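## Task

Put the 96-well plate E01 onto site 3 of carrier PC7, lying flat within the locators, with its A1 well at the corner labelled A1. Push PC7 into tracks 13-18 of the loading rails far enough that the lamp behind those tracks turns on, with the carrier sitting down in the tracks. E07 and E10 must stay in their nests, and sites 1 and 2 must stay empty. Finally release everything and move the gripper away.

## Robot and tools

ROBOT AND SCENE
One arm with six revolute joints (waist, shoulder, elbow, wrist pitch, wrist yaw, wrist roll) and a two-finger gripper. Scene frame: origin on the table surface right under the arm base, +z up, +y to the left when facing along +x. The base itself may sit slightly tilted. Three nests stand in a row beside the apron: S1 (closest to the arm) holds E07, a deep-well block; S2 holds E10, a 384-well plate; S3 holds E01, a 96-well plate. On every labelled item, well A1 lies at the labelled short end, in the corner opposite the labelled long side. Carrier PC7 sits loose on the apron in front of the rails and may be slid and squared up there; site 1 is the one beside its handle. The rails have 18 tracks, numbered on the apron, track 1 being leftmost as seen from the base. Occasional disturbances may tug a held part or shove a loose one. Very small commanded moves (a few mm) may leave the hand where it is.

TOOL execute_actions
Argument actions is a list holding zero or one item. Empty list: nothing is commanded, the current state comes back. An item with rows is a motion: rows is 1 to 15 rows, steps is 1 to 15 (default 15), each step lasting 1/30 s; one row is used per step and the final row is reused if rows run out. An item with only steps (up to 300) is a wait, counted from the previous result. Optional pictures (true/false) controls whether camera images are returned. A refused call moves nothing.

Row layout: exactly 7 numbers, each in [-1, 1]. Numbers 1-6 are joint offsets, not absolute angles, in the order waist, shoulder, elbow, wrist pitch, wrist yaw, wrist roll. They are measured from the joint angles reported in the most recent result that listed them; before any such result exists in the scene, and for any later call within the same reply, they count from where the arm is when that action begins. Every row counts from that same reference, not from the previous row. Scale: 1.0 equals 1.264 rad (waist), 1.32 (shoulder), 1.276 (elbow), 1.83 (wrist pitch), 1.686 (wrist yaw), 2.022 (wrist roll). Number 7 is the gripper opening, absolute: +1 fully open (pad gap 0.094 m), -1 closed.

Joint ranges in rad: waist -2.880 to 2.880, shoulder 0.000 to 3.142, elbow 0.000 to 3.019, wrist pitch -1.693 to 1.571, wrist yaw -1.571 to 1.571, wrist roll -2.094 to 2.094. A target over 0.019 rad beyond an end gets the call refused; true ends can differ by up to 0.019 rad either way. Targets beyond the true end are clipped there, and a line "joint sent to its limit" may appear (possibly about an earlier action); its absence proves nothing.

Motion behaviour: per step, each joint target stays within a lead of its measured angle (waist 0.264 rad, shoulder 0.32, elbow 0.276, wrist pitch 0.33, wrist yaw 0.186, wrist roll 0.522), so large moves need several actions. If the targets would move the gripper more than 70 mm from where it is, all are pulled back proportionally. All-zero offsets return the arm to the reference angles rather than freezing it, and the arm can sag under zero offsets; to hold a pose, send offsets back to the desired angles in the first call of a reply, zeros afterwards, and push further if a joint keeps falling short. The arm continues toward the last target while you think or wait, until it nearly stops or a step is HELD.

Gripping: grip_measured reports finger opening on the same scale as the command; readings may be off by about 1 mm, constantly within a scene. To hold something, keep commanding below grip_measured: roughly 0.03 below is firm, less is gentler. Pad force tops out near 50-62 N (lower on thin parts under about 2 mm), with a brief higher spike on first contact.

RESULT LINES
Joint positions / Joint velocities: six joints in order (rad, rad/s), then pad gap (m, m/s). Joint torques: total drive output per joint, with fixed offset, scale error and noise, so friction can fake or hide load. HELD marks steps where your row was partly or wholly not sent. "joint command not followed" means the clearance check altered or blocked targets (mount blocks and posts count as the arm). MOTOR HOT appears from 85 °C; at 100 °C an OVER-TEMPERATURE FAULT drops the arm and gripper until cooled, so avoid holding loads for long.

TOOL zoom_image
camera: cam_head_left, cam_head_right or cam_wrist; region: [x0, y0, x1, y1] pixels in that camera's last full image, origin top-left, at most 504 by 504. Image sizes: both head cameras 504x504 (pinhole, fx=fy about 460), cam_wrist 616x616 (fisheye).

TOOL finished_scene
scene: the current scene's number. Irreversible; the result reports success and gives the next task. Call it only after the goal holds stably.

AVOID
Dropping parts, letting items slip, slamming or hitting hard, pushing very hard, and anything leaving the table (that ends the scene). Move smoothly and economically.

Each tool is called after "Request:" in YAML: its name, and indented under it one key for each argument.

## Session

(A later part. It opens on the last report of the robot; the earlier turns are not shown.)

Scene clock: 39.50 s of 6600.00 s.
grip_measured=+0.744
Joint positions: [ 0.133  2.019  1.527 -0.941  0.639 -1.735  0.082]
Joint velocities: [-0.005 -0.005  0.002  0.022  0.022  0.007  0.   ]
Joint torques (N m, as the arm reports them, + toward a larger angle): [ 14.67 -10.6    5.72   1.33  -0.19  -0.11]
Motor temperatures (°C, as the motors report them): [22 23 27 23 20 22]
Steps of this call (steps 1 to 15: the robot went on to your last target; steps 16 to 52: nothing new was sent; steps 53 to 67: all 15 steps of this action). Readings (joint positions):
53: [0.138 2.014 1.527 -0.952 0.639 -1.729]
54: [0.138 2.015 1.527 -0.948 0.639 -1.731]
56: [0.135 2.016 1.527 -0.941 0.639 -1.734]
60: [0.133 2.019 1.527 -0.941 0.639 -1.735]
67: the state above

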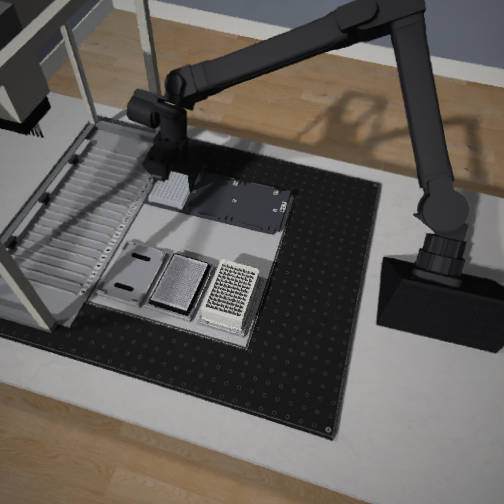

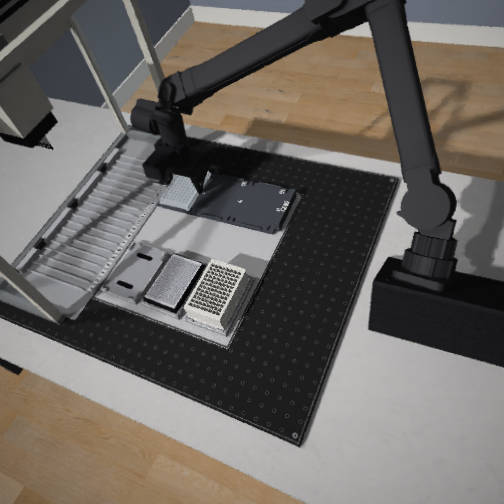

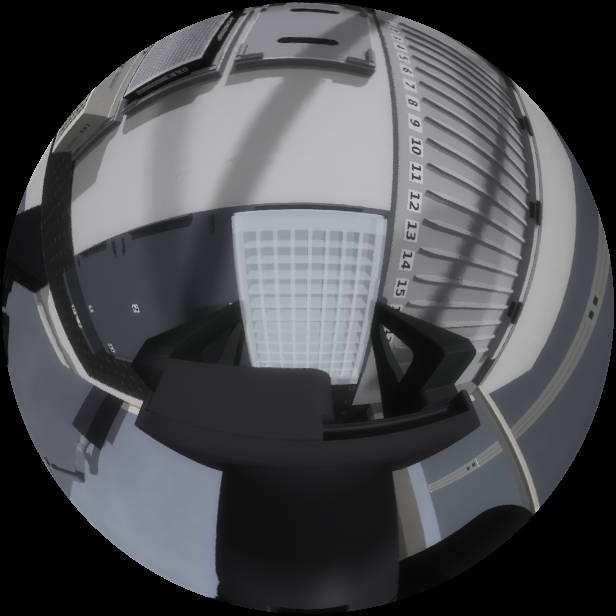

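Request:
execute_actions:
  actions:
    - {"rows":[[0,0,0,0,-0.004,0,0.69],[0,0,0,0,-0.004,0,0.69],[0,0,0,0,-0.004,0,0.69],[-0.021,0.029,0,0,-0.004,0,0.69]],"steps":12}
  pictures: false

Request:
execute_actions:
  actions:
    - {"rows":[[0,0,0,0,0,0,0.72],[0,0,0,0,0,0,0.75],[0,0,0,0,0,0,0.78],[0,0,0,0,0,0,1]],"steps":10}

Request:
zoom_image:
  camera: "cam_wrist"
  region: [190,170,430,410]

Request:
zoom_image:
  camera: "cam_head_right"
  region: [145,150,235,225]

Scene clock: 42.43 s of 6600.00 s.
grip_measured=+0.744
Joint positions: [ 0.133  2.019  1.527 -0.941  0.637 -1.735  0.082]
Joint velocities: [-0.005  0.005 -0.002  0.007  0.066  0.007  0.001]
Joint torques (N m, as the arm reports them, + toward a larger angle): [14.18 -9.98  5.72  0.69 -0.38  0.01]
Motor temperatures (°C, as the motors report them): [22 23 27 23 20 22]
Steps of this call (steps 1 to 15: the robot went on to your last target; steps 16 to 76: nothing new was sent; steps 77 to 88: all 12 steps of this action). Readings (joint positions):
77: [0.133 2.019 1.527 -0.941 0.638 -1.735]
78: [0.133 2.019 1.527 -0.941 0.637 -1.735]
80: [0.133 2.019 1.527 -0.941 0.637 -1.735]
84: [0.133 2.019 1.527 -0.941 0.637 -1.735]
88: the state above

Scene clock: 42.77 s of 6600.00 s.
grip_measured=+1.000
Joint positions: [ 0.133  2.019  1.527 -0.941  0.637 -1.735  0.094]
Joint velocities: [-0.005 -0.005 -0.007  0.007  0.022 -0.022  0.   ]
Joint torques (N m, as the arm reports them, + toward a larger angle): [ 16.62 -12.87   5.73   0.7   -0.2    0.01]
Motor temperatures (°C, as the motors report them): [22 23 27 23 20 22]
Steps of this call (steps 1 to 10: all 10 steps of this action). Readings (joint positions):
1: [0.133 2.019 1.527 -0.941 0.637 -1.735]
2: [0.133 2.019 1.527 -0.941 0.637 -1.735]
4: [0.133 2.019 1.527 -0.941 0.637 -1.735]
8: [0.133 2.019 1.527 -0.941 0.637 -1.735]
10: the state above

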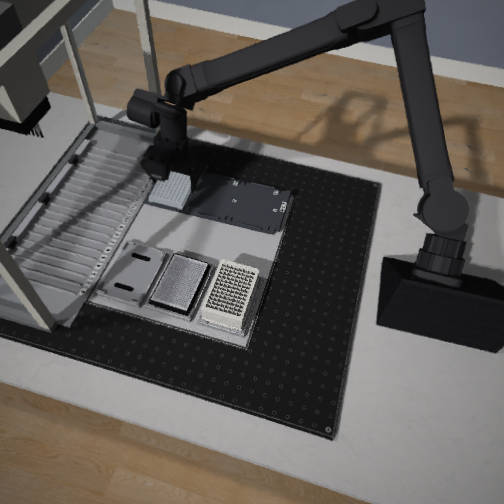

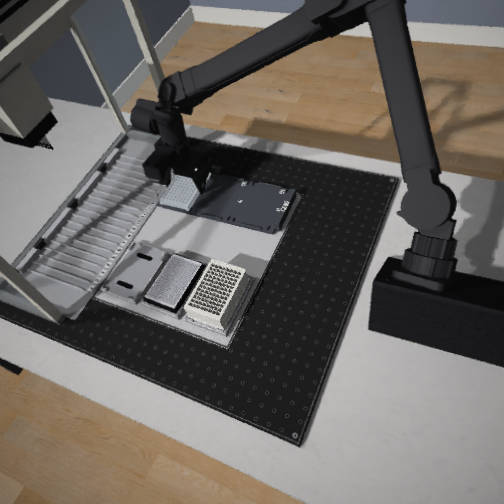

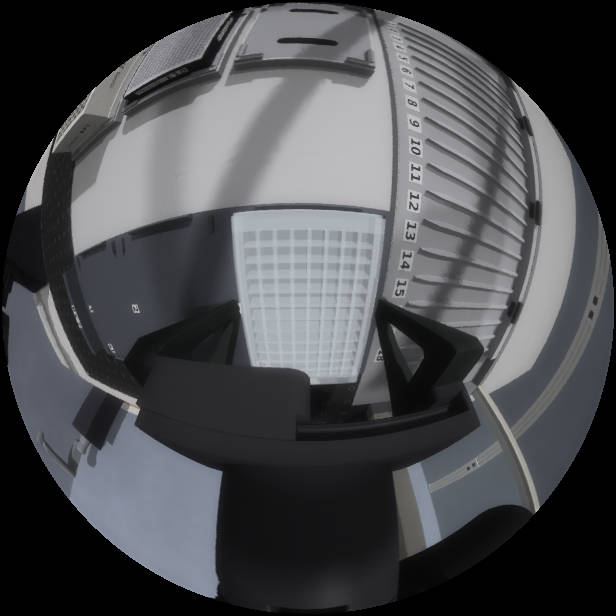

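Region (190, 170, 430, 410) of cam_wrist's 616x616 image, scaled by 2.100, with more detail than that image has.

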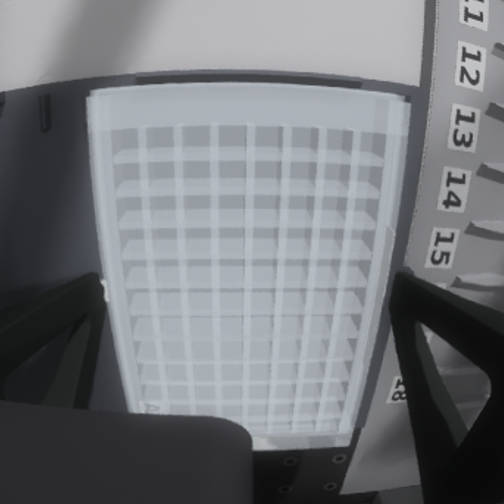

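Region (145, 150, 235, 225) of cam_head_right's 504x504 image, scaled by 5.600, with more detail than that image has.

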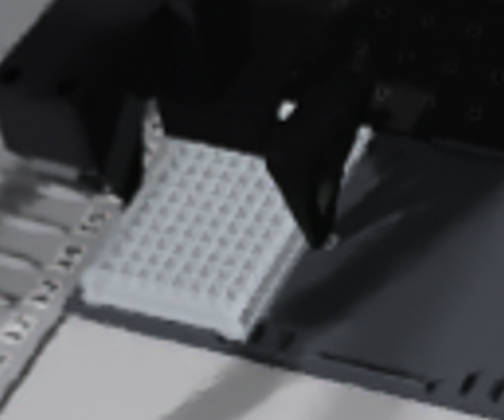

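Request:
execute_actions:
  actions: []

Scene clock: 50.90 s of 6600.00 s.
grip_measured=+1.000
Joint positions: [ 0.133  2.019  1.527 -0.941  0.637 -1.735  0.094]
Joint velocities: [-0.015 -0.024 -0.002  0.007  0.081  0.125  0.   ]
Joint torques (N m, as the arm reports them, + toward a larger angle): [ 16.65 -12.88   5.73   0.69  -0.19   0.01]
Motor temperatures (°C, as the motors report them): [22 23 27 23 20 22]
Steps of this call (steps 1 to 15: the robot went on to your last target; steps 16 to 90: nothing new was sent; then 5.13 s passed at rest). Readings (joint positions):
1: [0.133 2.019 1.527 -0.941 0.637 -1.735]
2: [0.133 2.019 1.527 -0.941 0.637 -1.735]
4: [0.133 2.019 1.527 -0.941 0.637 -1.735]
8: [0.133 2.019 1.527 -0.941 0.637 -1.735]
90: the state above
The arm was judged still, so your last target was given up. Only a new action makes it travel on or press farther. Fingers that are still opening or closing keep moving.

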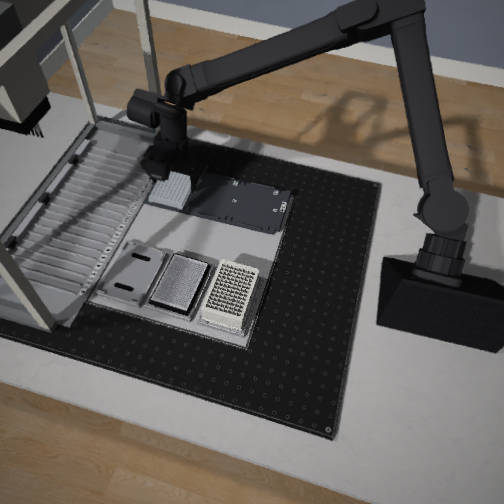

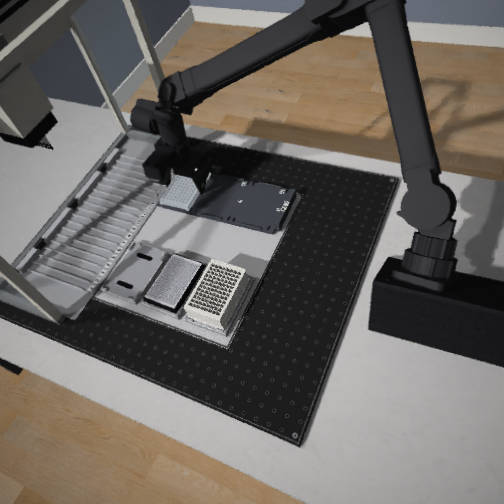

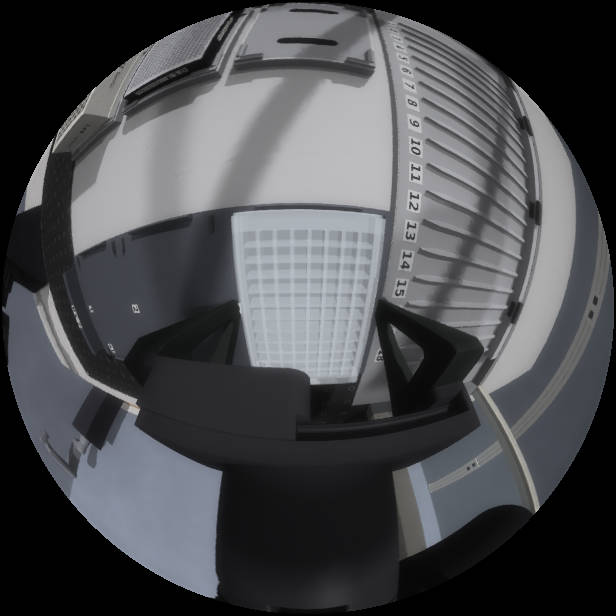

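Lift and back off to inspect.

Request:
execute_actions:
  actions:
    - {"rows":[[0.015,-0.015,0.01,-0.013,0,0,1],[0.02,-0.022,0.01,-0.02,0,0,1],[0.027,-0.03,0.01,-0.028,0,0,1],[0.034,-0.038,0.01,-0.036,0,0,1],[0.04,-0.045,0.01,-0.044,0,0,1],[0.047,-0.052,0.01,-0.05,0,0,1],[0.053,-0.06,0.01,-0.058,0,0.02,1]]}

Request:
execute_actions:
  actions:
    - {"rows":[[0,-0.03,0,0,0,0,1],[0,-0.05,-0.03,0.01,0,0,1],[0,-0.07,-0.06,0.02,0,0,1],[0,-0.09,-0.09,0.03,0,0,1],[0,-0.11,-0.13,0.04,0,0,1],[0,-0.13,-0.17,0.05,0,0,1],[0,-0.15,-0.21,0.055,0,0,1]]}

Request:
zoom_image:
  camera: "cam_wrist"
  region: [230,150,530,400]

Request:
zoom_image:
  camera: "cam_head_left"
  region: [120,140,240,240]

Scene clock: 55.07 s of 6600.00 s.
grip_measured=+1.000
Joint positions: [ 0.199  1.944  1.527 -1.03   0.638 -1.707  0.094]
Joint velocities: [ 0.024 -0.044  0.002 -0.017  0.081  0.037  0.   ]
Joint torques (N m, as the arm reports them, + toward a larger angle): [ 15.96 -12.27   7.28   0.15  -0.21   0.11]
Motor temperatures (°C, as the motors report them): [22 23 27 23 20 22]
Steps of this call (steps 1 to 90: nothing new was sent; then 0.67 s passed at rest; steps 91 to 105: all 15 steps of this action). Readings (joint positions):
91: [0.133 2.019 1.527 -0.942 0.637 -1.735]
92: [0.134 2.018 1.527 -0.946 0.637 -1.735]
94: [0.138 2.015 1.527 -0.966 0.637 -1.735]
98: [0.160 1.990 1.527 -1.011 0.638 -1.724]
105: the state above

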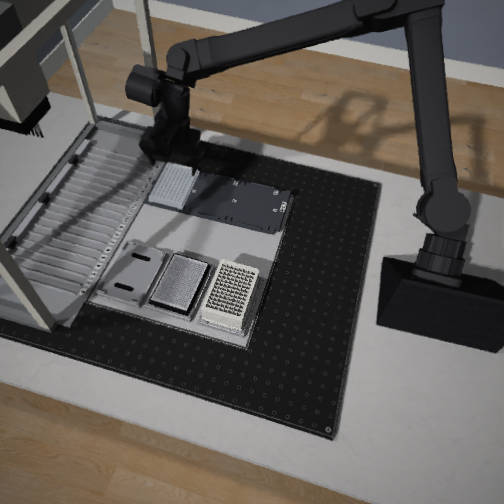

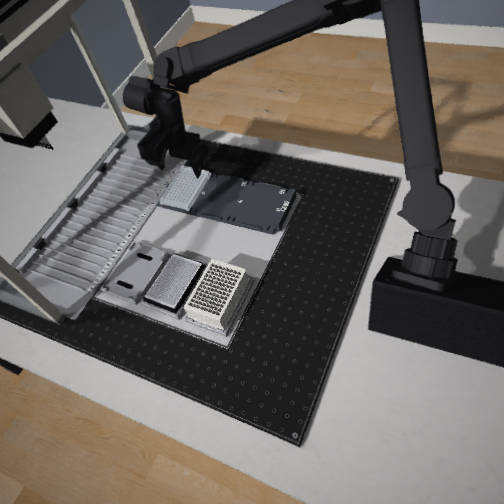

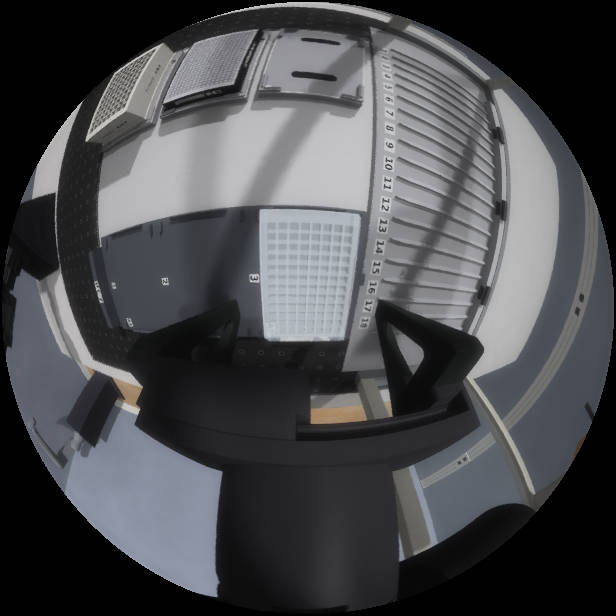

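Scene clock: 55.57 s of 6600.00 s.
grip_measured=+1.000
Joint positions: [ 0.199  1.745  1.26  -0.948  0.638 -1.707  0.094]
Joint velocities: [-0.005  0.005 -0.027  0.002 -0.066 -0.037  0.   ]
Joint torques (N m, as the arm reports them, + toward a larger angle): [13.31 -9.81  5.98  1.32 -0.2   0.01]
Motor temperatures (°C, as the motors report them): [22 23 27 23 20 22]
Steps of this call (steps 1 to 15: all 15 steps of this action). Readings (joint positions):
1: [0.199 1.942 1.527 -1.030 0.638 -1.707]
2: [0.199 1.938 1.522 -1.028 0.638 -1.707]
4: [0.199 1.910 1.482 -1.008 0.638 -1.707]
8: [0.199 1.797 1.314 -0.958 0.638 -1.707]
15: the state above

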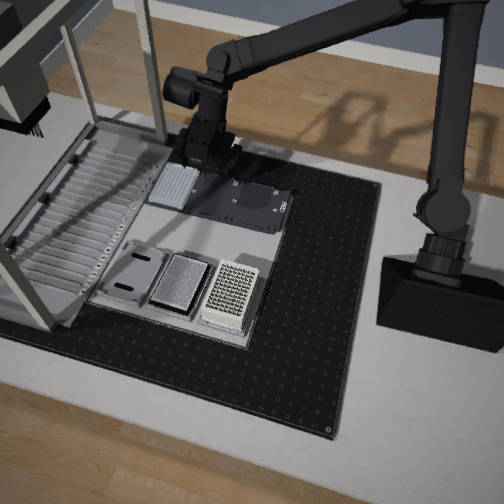

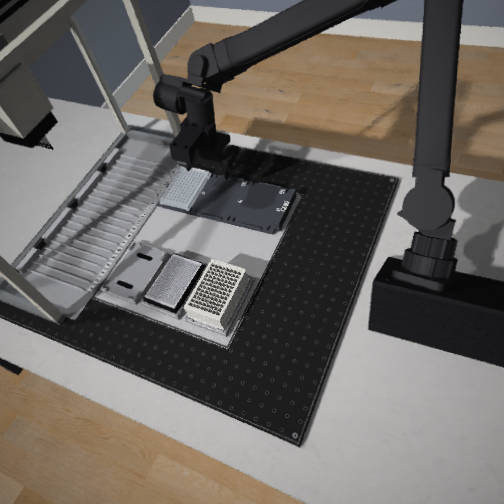

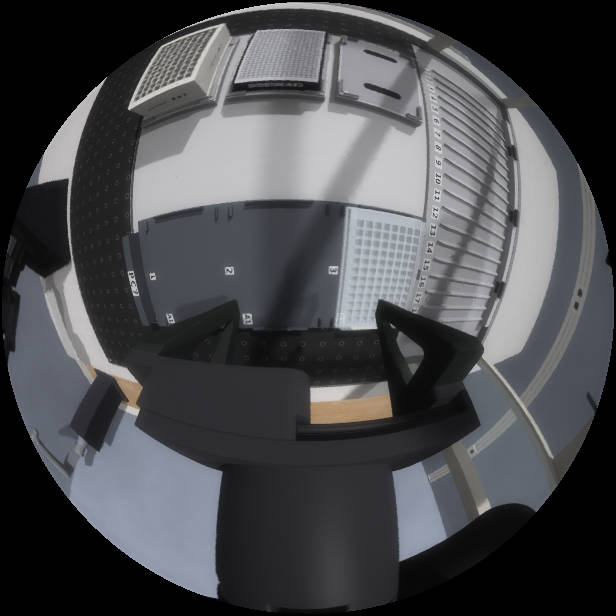

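Region (230, 150, 530, 400) of cam_wrist's 616x616 image, scaled by 1.680, with more detail than that image has.

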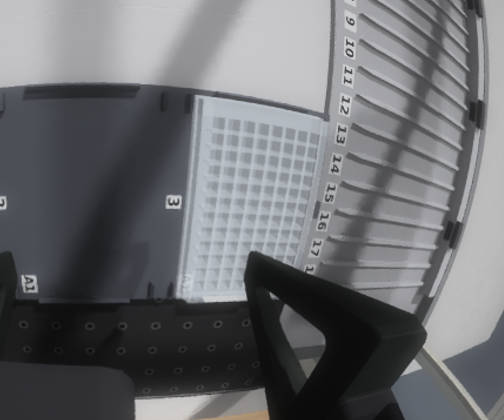

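Region (120, 140, 240, 240) of cam_head_left's 504x504 image, scaled by 4.200, with more detail than that image has.

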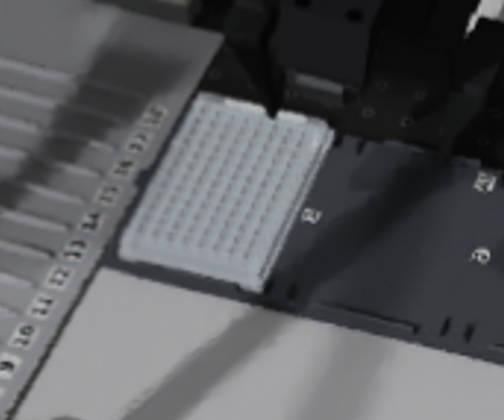

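Request:
zoom_image:
  camera: "cam_wrist"
  region: [300,190,440,340]

Request:
zoom_image:
  camera: "cam_head_right"
  region: [150,160,230,225]

Region (300, 190, 440, 340) of cam_wrist's 616x616 image, scaled by 3.360, with more detail than that image has; it fills the left 470 columns of this view, and the rest is white.

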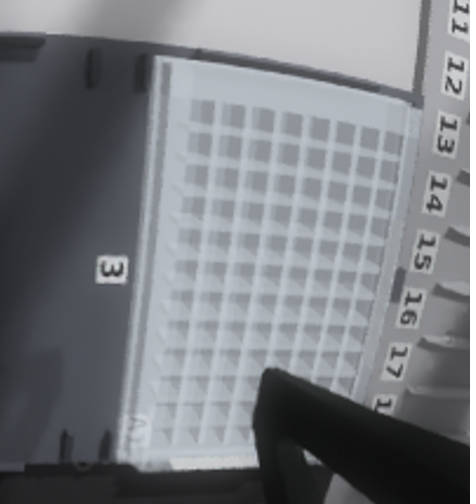

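Region (150, 160, 230, 225) of cam_head_right's 504x504 image, scaled by 6.300, with more detail than that image has; it fills the top 410 rows of this view, and the rest is white.

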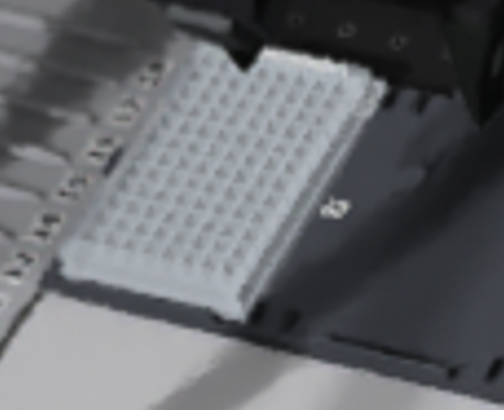

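Request:
execute_actions:
  actions:
    - {"rows":[[0,0.02,0.05,-0.01,0,0,1],[0,0.035,0.07,-0.015,0,0,1],[0,0.05,0.09,-0.02,0,0,1],[0,0.065,0.11,-0.025,0,0,1],[0,0.08,0.13,-0.03,0,0,1],[0,0.095,0.15,-0.035,0,0,1],[0,0.11,0.17,-0.04,0,0,1],[0,0.125,0.19,-0.045,0,0,1],[0,0.14,0.21,-0.05,0,0,1],[0,0.16,0.235,-0.053,0,0,1]]}
  pictures: false

Request:
execute_actions:
  actions:
    - {"steps":8}
  pictures: false

Scene clock: 64.83 s of 6600.00 s.
grip_measured=+1.000
Joint positions: [ 0.199  1.941  1.53  -1.023  0.638 -1.707  0.094]
Joint velocities: [-0.015  0.112  0.002 -0.125 -0.022  0.051  0.   ]
Joint torques (N m, as the arm reports them, + toward a larger angle): [ 16.02 -11.45   8.79   0.37  -0.2    0.02]
Motor temperatures (°C, as the motors report them): [22 23 27 23 20 22]
Steps of this call (steps 1 to 15: the robot went on to your last target; steps 16 to 90: nothing new was sent; then 5.77 s passed at rest; steps 91 to 105: all 15 steps of this action). Readings (joint positions):
91: [0.199 1.745 1.262 -0.948 0.638 -1.707]
92: [0.199 1.748 1.268 -0.952 0.638 -1.707]
94: [0.199 1.766 1.302 -0.968 0.638 -1.707]
98: [0.199 1.841 1.420 -0.998 0.638 -1.707]
105: the state above

Scene clock: 65.10 s of 6600.00 s.
grip_measured=+1.000
Joint positions: [ 0.199  1.945  1.53  -1.028  0.638 -1.707  0.094]
Joint velocities: [ 0.015 -0.005  0.002 -0.002  0.051  0.022  0.   ]
Joint torques (N m, as the arm reports them, + toward a larger angle): [ 16.17 -11.36   8.79   0.22  -0.21   0.02]
Motor temperatures (°C, as the motors report them): [22 23 27 23 20 22]
Steps of this call (steps 1 to 8: the robot went on to your last target). Readings (joint positions):
1: [0.199 1.944 1.530 -1.026 0.638 -1.707]
2: [0.199 1.945 1.530 -1.027 0.638 -1.707]
4: [0.199 1.945 1.530 -1.028 0.638 -1.707]
8: the state above

Request:
execute_actions:
  actions:
    - {"rows":[[-0.012,0.015,0,0.012,0,-0.018,1],[-0.017,0.02,0,0.017,0,-0.018,1],[-0.022,0.026,0,0.022,0,-0.018,1],[-0.027,0.031,0,0.027,0,-0.018,1],[-0.032,0.037,0,0.032,0,-0.018,1],[-0.037,0.042,0,0.037,0,-0.018,1],[-0.042,0.048,0,0.042,0,-0.018,1],[-0.047,0.053,0,0.047,0,-0.018,1],[-0.051,0.058,0,0.051,0,-0.018,1],[-0.055,0.063,0,0.054,0,-0.018,1]]}
  pictures: false

Request:
execute_actions:
  actions:
    - {"steps":8}

Scene clock: 67.37 s of 6600.00 s.
grip_measured=+1.000
Joint positions: [ 0.141  2.012  1.53  -0.948  0.638 -1.734  0.094]
Joint velocities: [-0.093  0.103 -0.002  0.007  0.007 -0.022  0.   ]
Joint torques (N m, as the arm reports them, + toward a larger angle): [ 16.01 -12.32   5.79   1.31  -0.2   -0.09]
Motor temperatures (°C, as the motors report them): [22 23 27 23 20 22]
Steps of this call (steps 1 to 15: the robot went on to your last target; steps 16 to 53: nothing new was sent; steps 54 to 68: all 15 steps of this action). Readings (joint positions):
54: [0.199 1.945 1.530 -1.028 0.638 -1.712]
55: [0.199 1.945 1.530 -1.025 0.638 -1.716]
57: [0.198 1.947 1.530 -1.013 0.638 -1.723]
61: [0.184 1.962 1.530 -0.977 0.638 -1.730]
68: the state above

Scene clock: 67.63 s of 6600.00 s.
grip_measured=+1.000
Joint positions: [ 0.137  2.016  1.53  -0.947  0.638 -1.735  0.094]
Joint velocities: [-0.015 -0.005 -0.017 -0.002 -0.007 -0.022  0.   ]
Joint torques (N m, as the arm reports them, + toward a larger angle): [ 15.88 -11.85   5.74   1.23  -0.2   -0.08]
Motor temperatures (°C, as the motors report them): [22 23 27 23 20 22]
Steps of this call (steps 1 to 8: the robot went on to your last target). Readings (joint positions):
1: [0.138 2.015 1.530 -0.948 0.638 -1.734]
2: [0.137 2.016 1.530 -0.948 0.638 -1.734]
4: [0.137 2.016 1.530 -0.948 0.638 -1.734]
8: the state above

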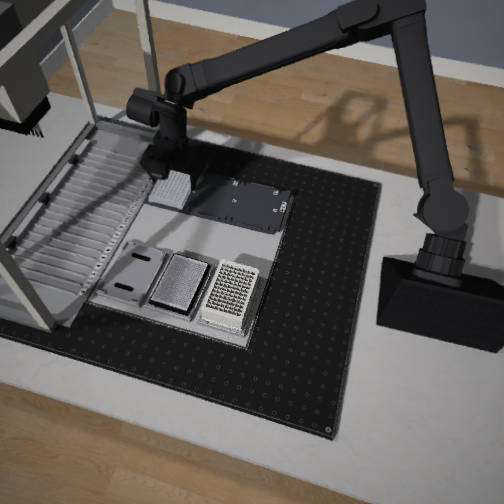

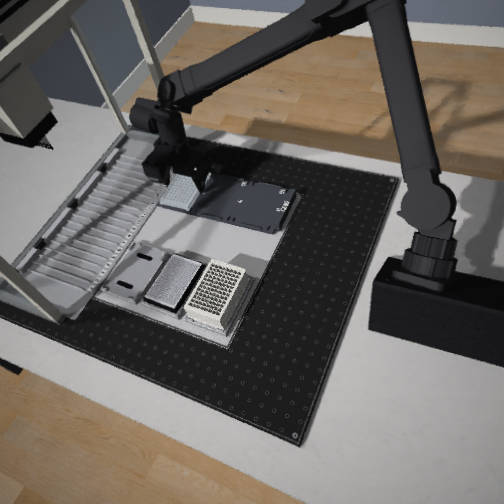

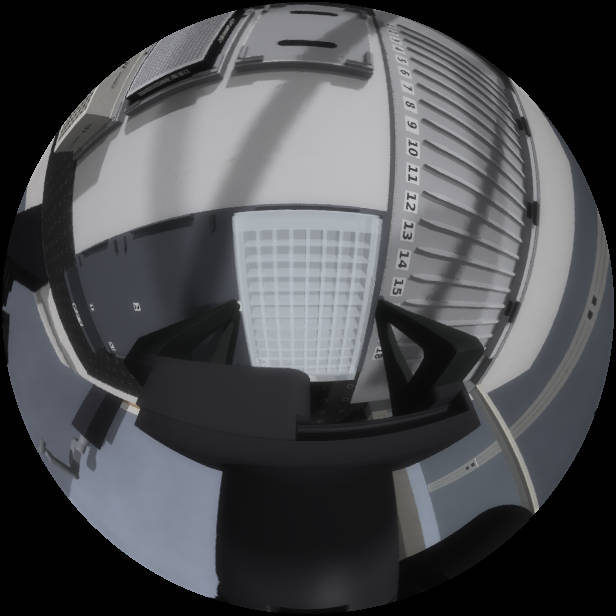

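Request:
execute_actions:
  actions:
    - {"rows":[[0,0,-0.014,-0.01,0,0,1],[0,0,-0.014,-0.014,0,0,1],[0,0,-0.014,-0.018,0,0,0.95],[0,0,-0.014,-0.02,0,0,0.87]]}

Request:
zoom_image:
  camera: "cam_wrist"
  region: [190,180,440,400]

Scene clock: 70.17 s of 6600.00 s.
grip_measured=+0.872
Joint positions: [ 0.137  2.016  1.525 -0.96   0.637 -1.735  0.088]
Joint velocities: [-0.005  0.005 -0.002 -0.002  0.007  0.007 -0.   ]
Joint torques (N m, as the arm reports them, + toward a larger angle): [ 16.7  -12.76   4.6   -0.15  -0.18   0.01]
Motor temperatures (°C, as the motors report them): [22 23 27 23 20 22]
Steps of this call (steps 1 to 15: the robot went on to your last target; steps 16 to 61: nothing new was sent; steps 62 to 76: all 15 steps of this action). Readings (joint positions):
62: [0.137 2.016 1.529 -0.947 0.638 -1.735]
63: [0.137 2.016 1.528 -0.948 0.638 -1.735]
65: [0.137 2.016 1.526 -0.957 0.638 -1.735]
69: [0.137 2.016 1.525 -0.960 0.637 -1.735]
76: the state above

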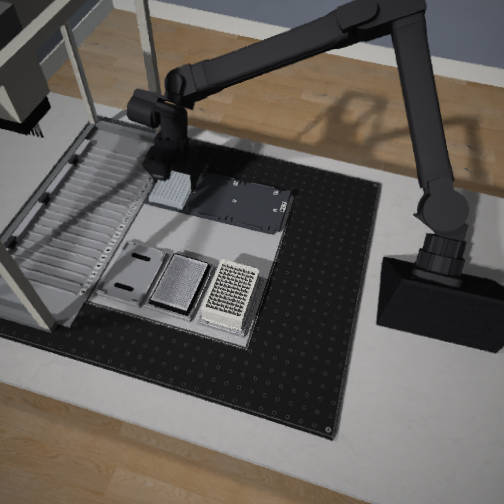

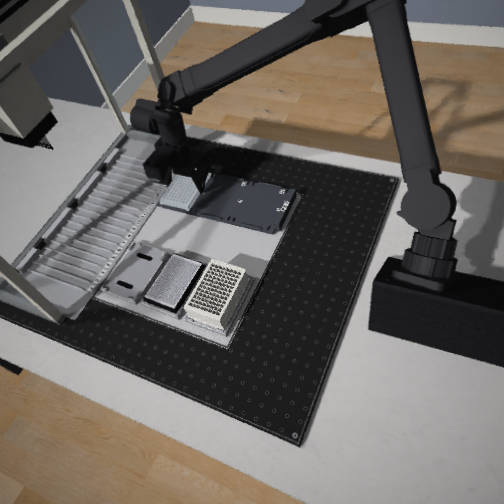

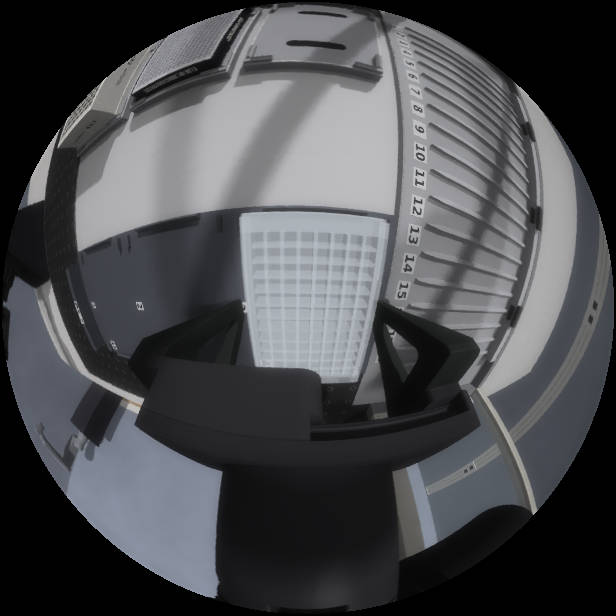

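Region (190, 180, 440, 400) of cam_wrist's 616x616 image, scaled by 2.016, with more detail than that image has; it fills the top 444 rows of this view, and the rest is white.

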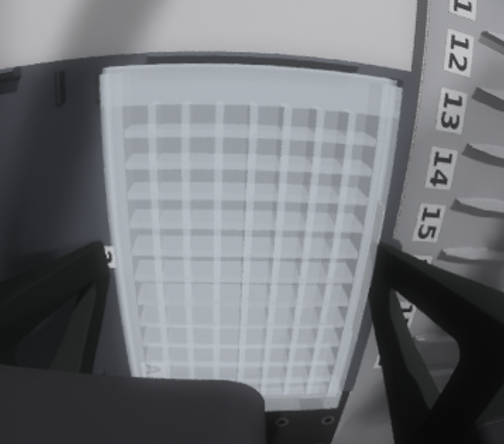

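Request:
execute_actions:
  actions:
    - {"rows":[[0,0,0,-0.016,0,0,0.82]]}

Request:
zoom_image:
  camera: "cam_wrist"
  region: [190,180,440,400]

Scene clock: 72.23 s of 6600.00 s.
grip_measured=+0.822
Joint positions: [ 0.137  2.016  1.525 -0.96   0.636 -1.735  0.086]
Joint velocities: [-0.005 -0.015 -0.002  0.007 -0.007  0.007  0.   ]
Joint torques (N m, as the arm reports them, + toward a larger angle): [ 16.42 -12.66   5.73  -0.34  -0.17   0.01]
Motor temperatures (°C, as the motors report them): [22 23 27 23 20 22]
Steps of this call (steps 1 to 15: the robot went on to your last target; steps 16 to 47: nothing new was sent; steps 48 to 62: all 15 steps of this action). Readings (joint positions):
48: [0.137 2.016 1.525 -0.960 0.636 -1.735]
49: [0.137 2.016 1.525 -0.960 0.636 -1.735]
51: [0.137 2.016 1.525 -0.960 0.636 -1.735]
55: [0.137 2.016 1.525 -0.960 0.636 -1.735]
62: the state above

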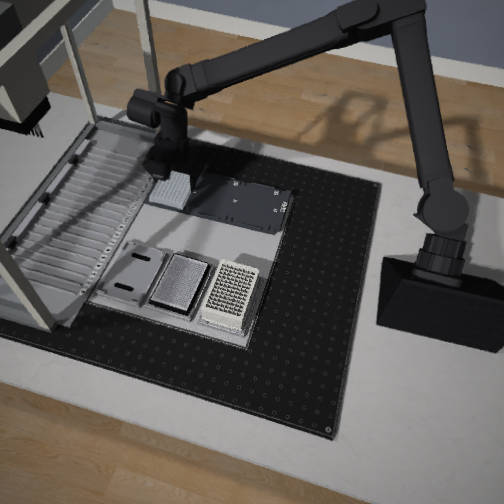

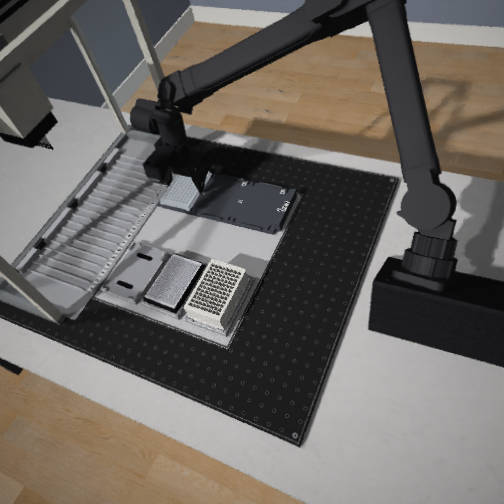

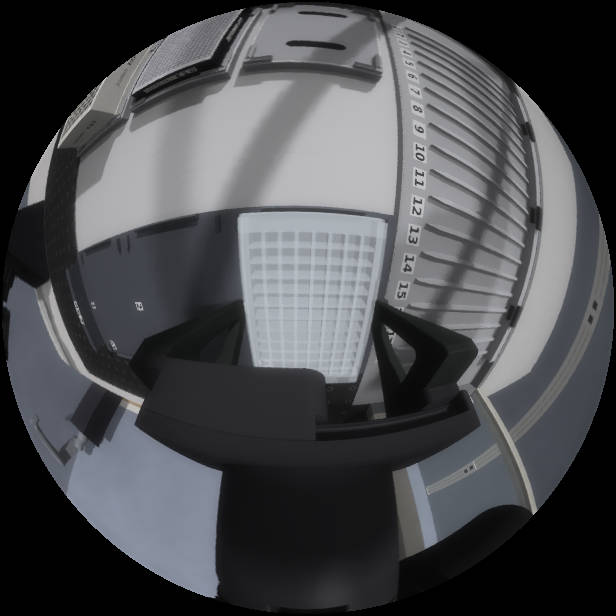

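Region (190, 180, 440, 400) of cam_wrist's 616x616 image, scaled by 2.016, with more detail than that image has; it fills the top 444 rows of this view, and the rest is white.

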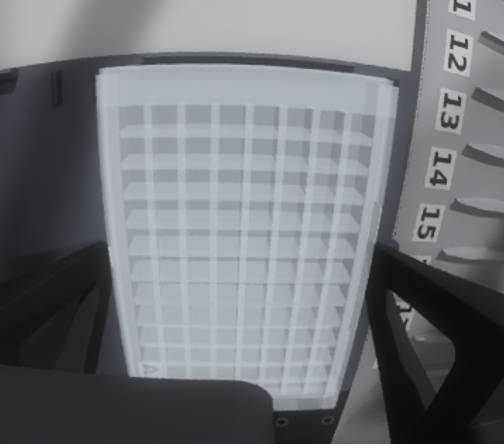

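Request:
execute_actions:
  actions:
    - {"rows":[[0,0,0,0,0,0,0.7],[0,0,0,0,0,0,0.7],[0,0,0,0,0,0,0.7],[0,0,0,0,0,0,0.7],[0,0,0,0,0,0,0.7],[0,0,0,0,0.01,0,0.7],[0,0,0,0,0.02,0,0.7],[0,0,0,0,0.03,0.02,0.7]]}

Request:
zoom_image:
  camera: "cam_wrist"
  region: [190,180,440,400]

Scene clock: 76.67 s of 6600.00 s.
grip_measured=+0.721
Joint positions: [ 0.14   2.016  1.525 -0.959  0.675 -1.711  0.081]
Joint velocities: [ 0.005  0.005 -0.007 -0.017  0.066  0.037  0.001]
Joint torques (N m, as the arm reports them, + toward a larger angle): [ 16.15 -12.77   5.71   0.63   0.24   0.18]
Motor temperatures (°C, as the motors report them): [22 23 27 23 20 22]
Steps of this call (steps 1 to 15: the robot went on to your last target; steps 16 to 90: nothing new was sent; then 0.93 s passed at rest; steps 91 to 105: all 15 steps of this action). Readings (joint positions):
91: [0.137 2.016 1.525 -0.959 0.636 -1.735]
92: [0.137 2.016 1.525 -0.959 0.636 -1.735]
94: [0.137 2.016 1.525 -0.959 0.636 -1.735]
98: [0.139 2.016 1.525 -0.959 0.657 -1.727]
105: the state above

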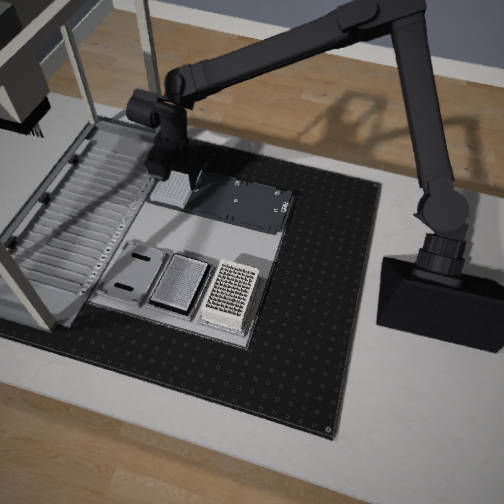

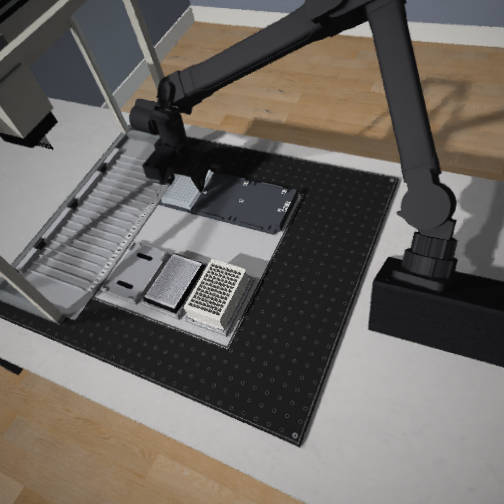

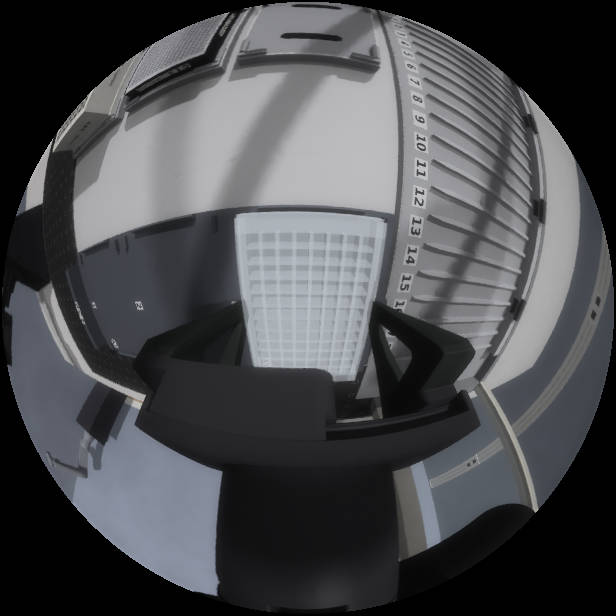

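Region (190, 180, 440, 400) of cam_wrist's 616x616 image, scaled by 2.016, with more detail than that image has; it fills the top 444 rows of this view, and the rest is white.

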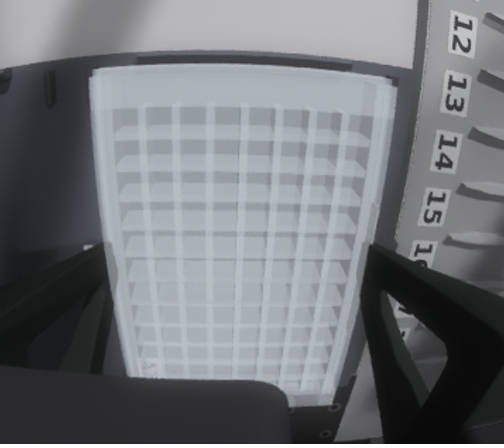

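Request:
execute_actions:
  actions:
    - {"rows":[[0,0,0,0,0,0,1],[0,0,0,0,0,0,1],[0,0,0,0,0,0,1],[0,0,0,0,0,0,1],[0.015,-0.015,0.01,-0.013,0,0,1],[0.02,-0.022,0.01,-0.02,0,0,1],[0.027,-0.03,0.01,-0.028,0,0,1],[0.034,-0.038,0.01,-0.036,0,0,1],[0.04,-0.045,0.01,-0.044,0,0,1],[0.047,-0.055,0.01,-0.05,-0.023,0,1]]}
  pictures: false

Request:
execute_actions:
  actions:
    - {"rows":[[0,-0.04,0,0,0,0,1],[0,-0.07,-0.05,0.01,0,0,1],[0,-0.1,-0.1,0.02,0,0,1],[0,-0.14,-0.15,0.03,0,0,1],[0,-0.17,-0.2,0.04,0,0,1],[0,-0.2,-0.25,0.05,0,0,1],[-0.01,-0.24,-0.3,0.06,0,0,0.5],[-0.015,-0.27,-0.35,0.07,0,0.02,0],[-0.02,-0.31,-0.4,0.08,0,0.02,0],[-0.025,-0.34,-0.45,0.09,0,0.02,0],[-0.03,-0.38,-0.5,0.1,0,0.02,0],[-0.04,-0.41,-0.55,0.11,0,0.02,0],[-0.045,-0.44,-0.59,0.115,0,0.02,0],[-0.05,-0.465,-0.63,0.12,0,0.025,0]]}
  pictures: false

Request:
execute_actions:
  actions:
    - {"steps":12}

Scene clock: 81.10 s of 6600.00 s.
grip_measured=+1.000
Joint positions: [ 0.186  1.963  1.525 -1.031  0.639 -1.711  0.094]
Joint velocities: [ 0.161 -0.2    0.002 -0.032 -0.037 -0.051  0.   ]
Joint torques (N m, as the arm reports them, + toward a larger angle): [ 16.44 -12.77   7.17   0.07  -0.29   0.01]
Motor temperatures (°C, as the motors report them): [22 23 27 23 20 22]
Steps of this call (steps 1 to 15: the robot went on to your last target; steps 16 to 90: nothing new was sent; then 0.93 s passed at rest; steps 91 to 105: all 15 steps of this action). Readings (joint positions):
91: [0.140 2.016 1.525 -0.959 0.674 -1.711]
92: [0.140 2.016 1.525 -0.959 0.674 -1.711]
94: [0.140 2.016 1.525 -0.959 0.674 -1.711]
98: [0.144 2.012 1.525 -0.984 0.674 -1.711]
105: the state above

Scene clock: 81.60 s of 6600.00 s.
grip_measured=+0.002
Joint positions: [ 0.147  1.37   0.776 -0.848  0.639 -1.682  0.047]
Joint velocities: [-0.308 -1.011 -1.253  0.007 -0.051  0.139  0.001]
Joint torques (N m, as the arm reports them, + toward a larger angle): [ 7.95 -2.83  7.3   1.8  -0.2   0.14]
Motor temperatures (°C, as the motors report them): [22 23 27 23 20 22]
Steps of this call (steps 1 to 15: all 15 steps of this action). Readings (joint positions):
1: [0.190 1.955 1.525 -1.031 0.639 -1.711]
2: [0.193 1.945 1.517 -1.028 0.639 -1.711]
4: [0.194 1.895 1.451 -1.004 0.639 -1.711]
8: [0.193 1.712 1.198 -0.949 0.639 -1.706]
15: the state above

Scene clock: 82.00 s of 6600.00 s.
grip_measured=+0.001
Joint positions: [ 0.127  1.333  0.713 -0.829  0.639 -1.67   0.047]
Joint velocities: [ 0.005 -0.005 -0.022  0.007  0.022  0.066 -0.001]
Joint torques (N m, as the arm reports them, + toward a larger angle): [ 7.09 -4.32  5.78  1.22 -0.2   0.11]
Motor temperatures (°C, as the motors report them): [22 23 27 23 20 22]
Steps of this call (steps 1 to 12: the robot went on to your last target). Readings (joint positions):
1: [0.137 1.344 0.742 -0.848 0.639 -1.680]
2: [0.131 1.331 0.722 -0.848 0.639 -1.679]
4: [0.127 1.331 0.713 -0.845 0.639 -1.676]
8: [0.127 1.333 0.713 -0.831 0.639 -1.672]
12: the state above

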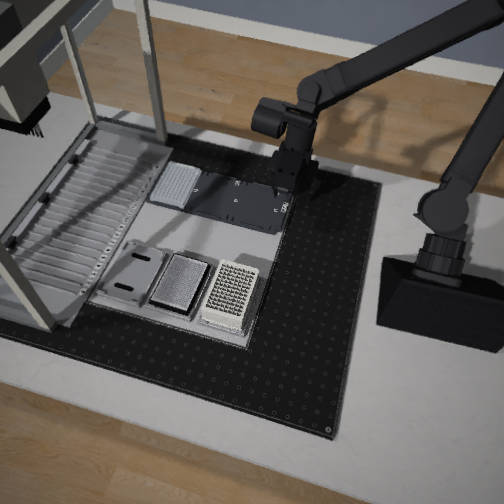

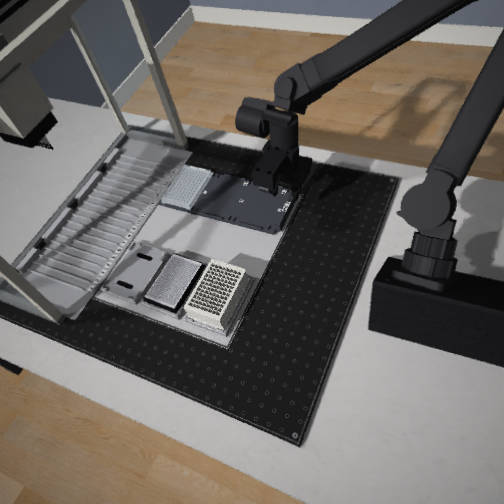

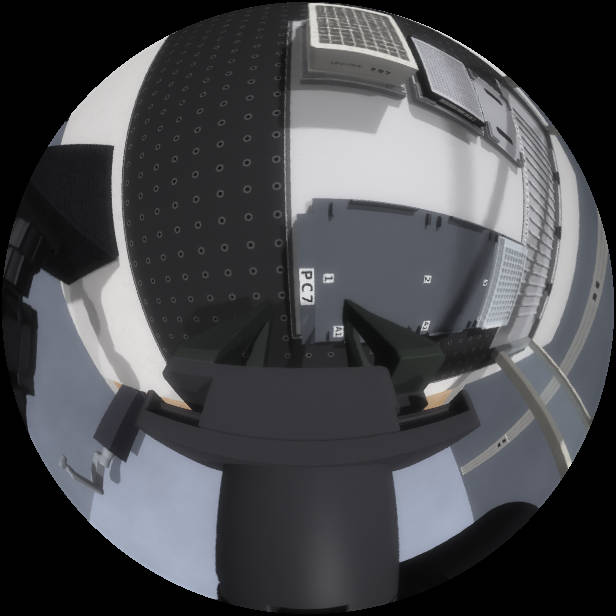

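Request:
execute_actions:
  actions:
    - {"rows":[[-0.02,0.02,-0.01,0.02,0,-0.01,0],[-0.03,0.026,-0.016,0.034,0,-0.02,0],[-0.04,0.032,-0.022,0.048,0,-0.03,0],[-0.05,0.038,-0.029,0.062,0,-0.04,0],[-0.06,0.044,-0.035,0.076,0,-0.045,0],[-0.07,0.05,-0.042,0.09,-0.008,-0.05,0],[-0.08,0.057,-0.048,0.103,-0.008,-0.055,0]]}

Scene clock: 84.37 s of 6600.00 s.
grip_measured=+0.001
Joint positions: [ 0.032  1.396  0.661 -0.658  0.629 -1.764  0.047]
Joint velocities: [ 0.005 -0.005 -0.007 -0.022 -0.022  0.007  0.   ]
Joint torques (N m, as the arm reports them, + toward a larger angle): [ 7.37 -5.19  3.39  1.2  -0.33 -0.1 ]
Motor temperatures (°C, as the motors report them): [22 23 27 23 20 22]
Steps of this call (steps 1 to 30: the robot went on to your last target; steps 31 to 56: nothing new was sent; steps 57 to 71: all 15 steps of this action). Readings (joint positions):
57: [0.126 1.333 0.713 -0.826 0.639 -1.671]
58: [0.124 1.335 0.712 -0.815 0.639 -1.676]
60: [0.109 1.342 0.705 -0.776 0.639 -1.695]
64: [0.054 1.376 0.675 -0.683 0.629 -1.736]
71: the state above

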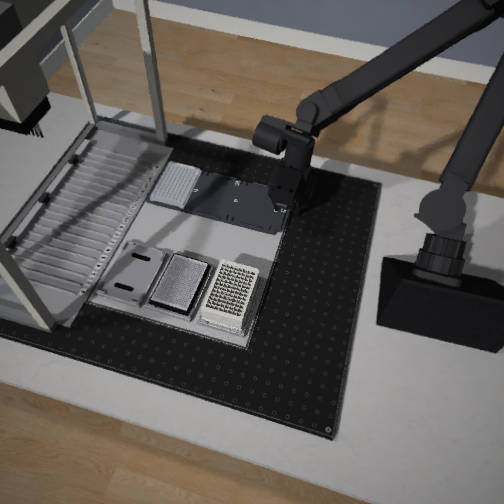

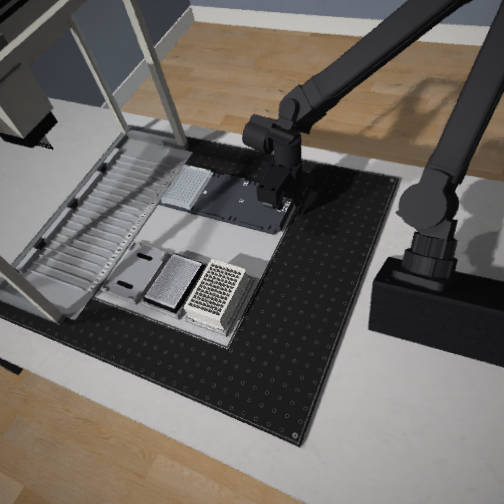

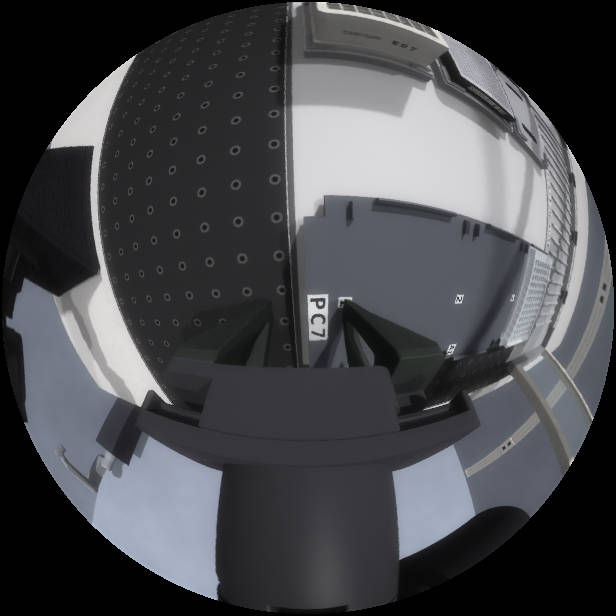

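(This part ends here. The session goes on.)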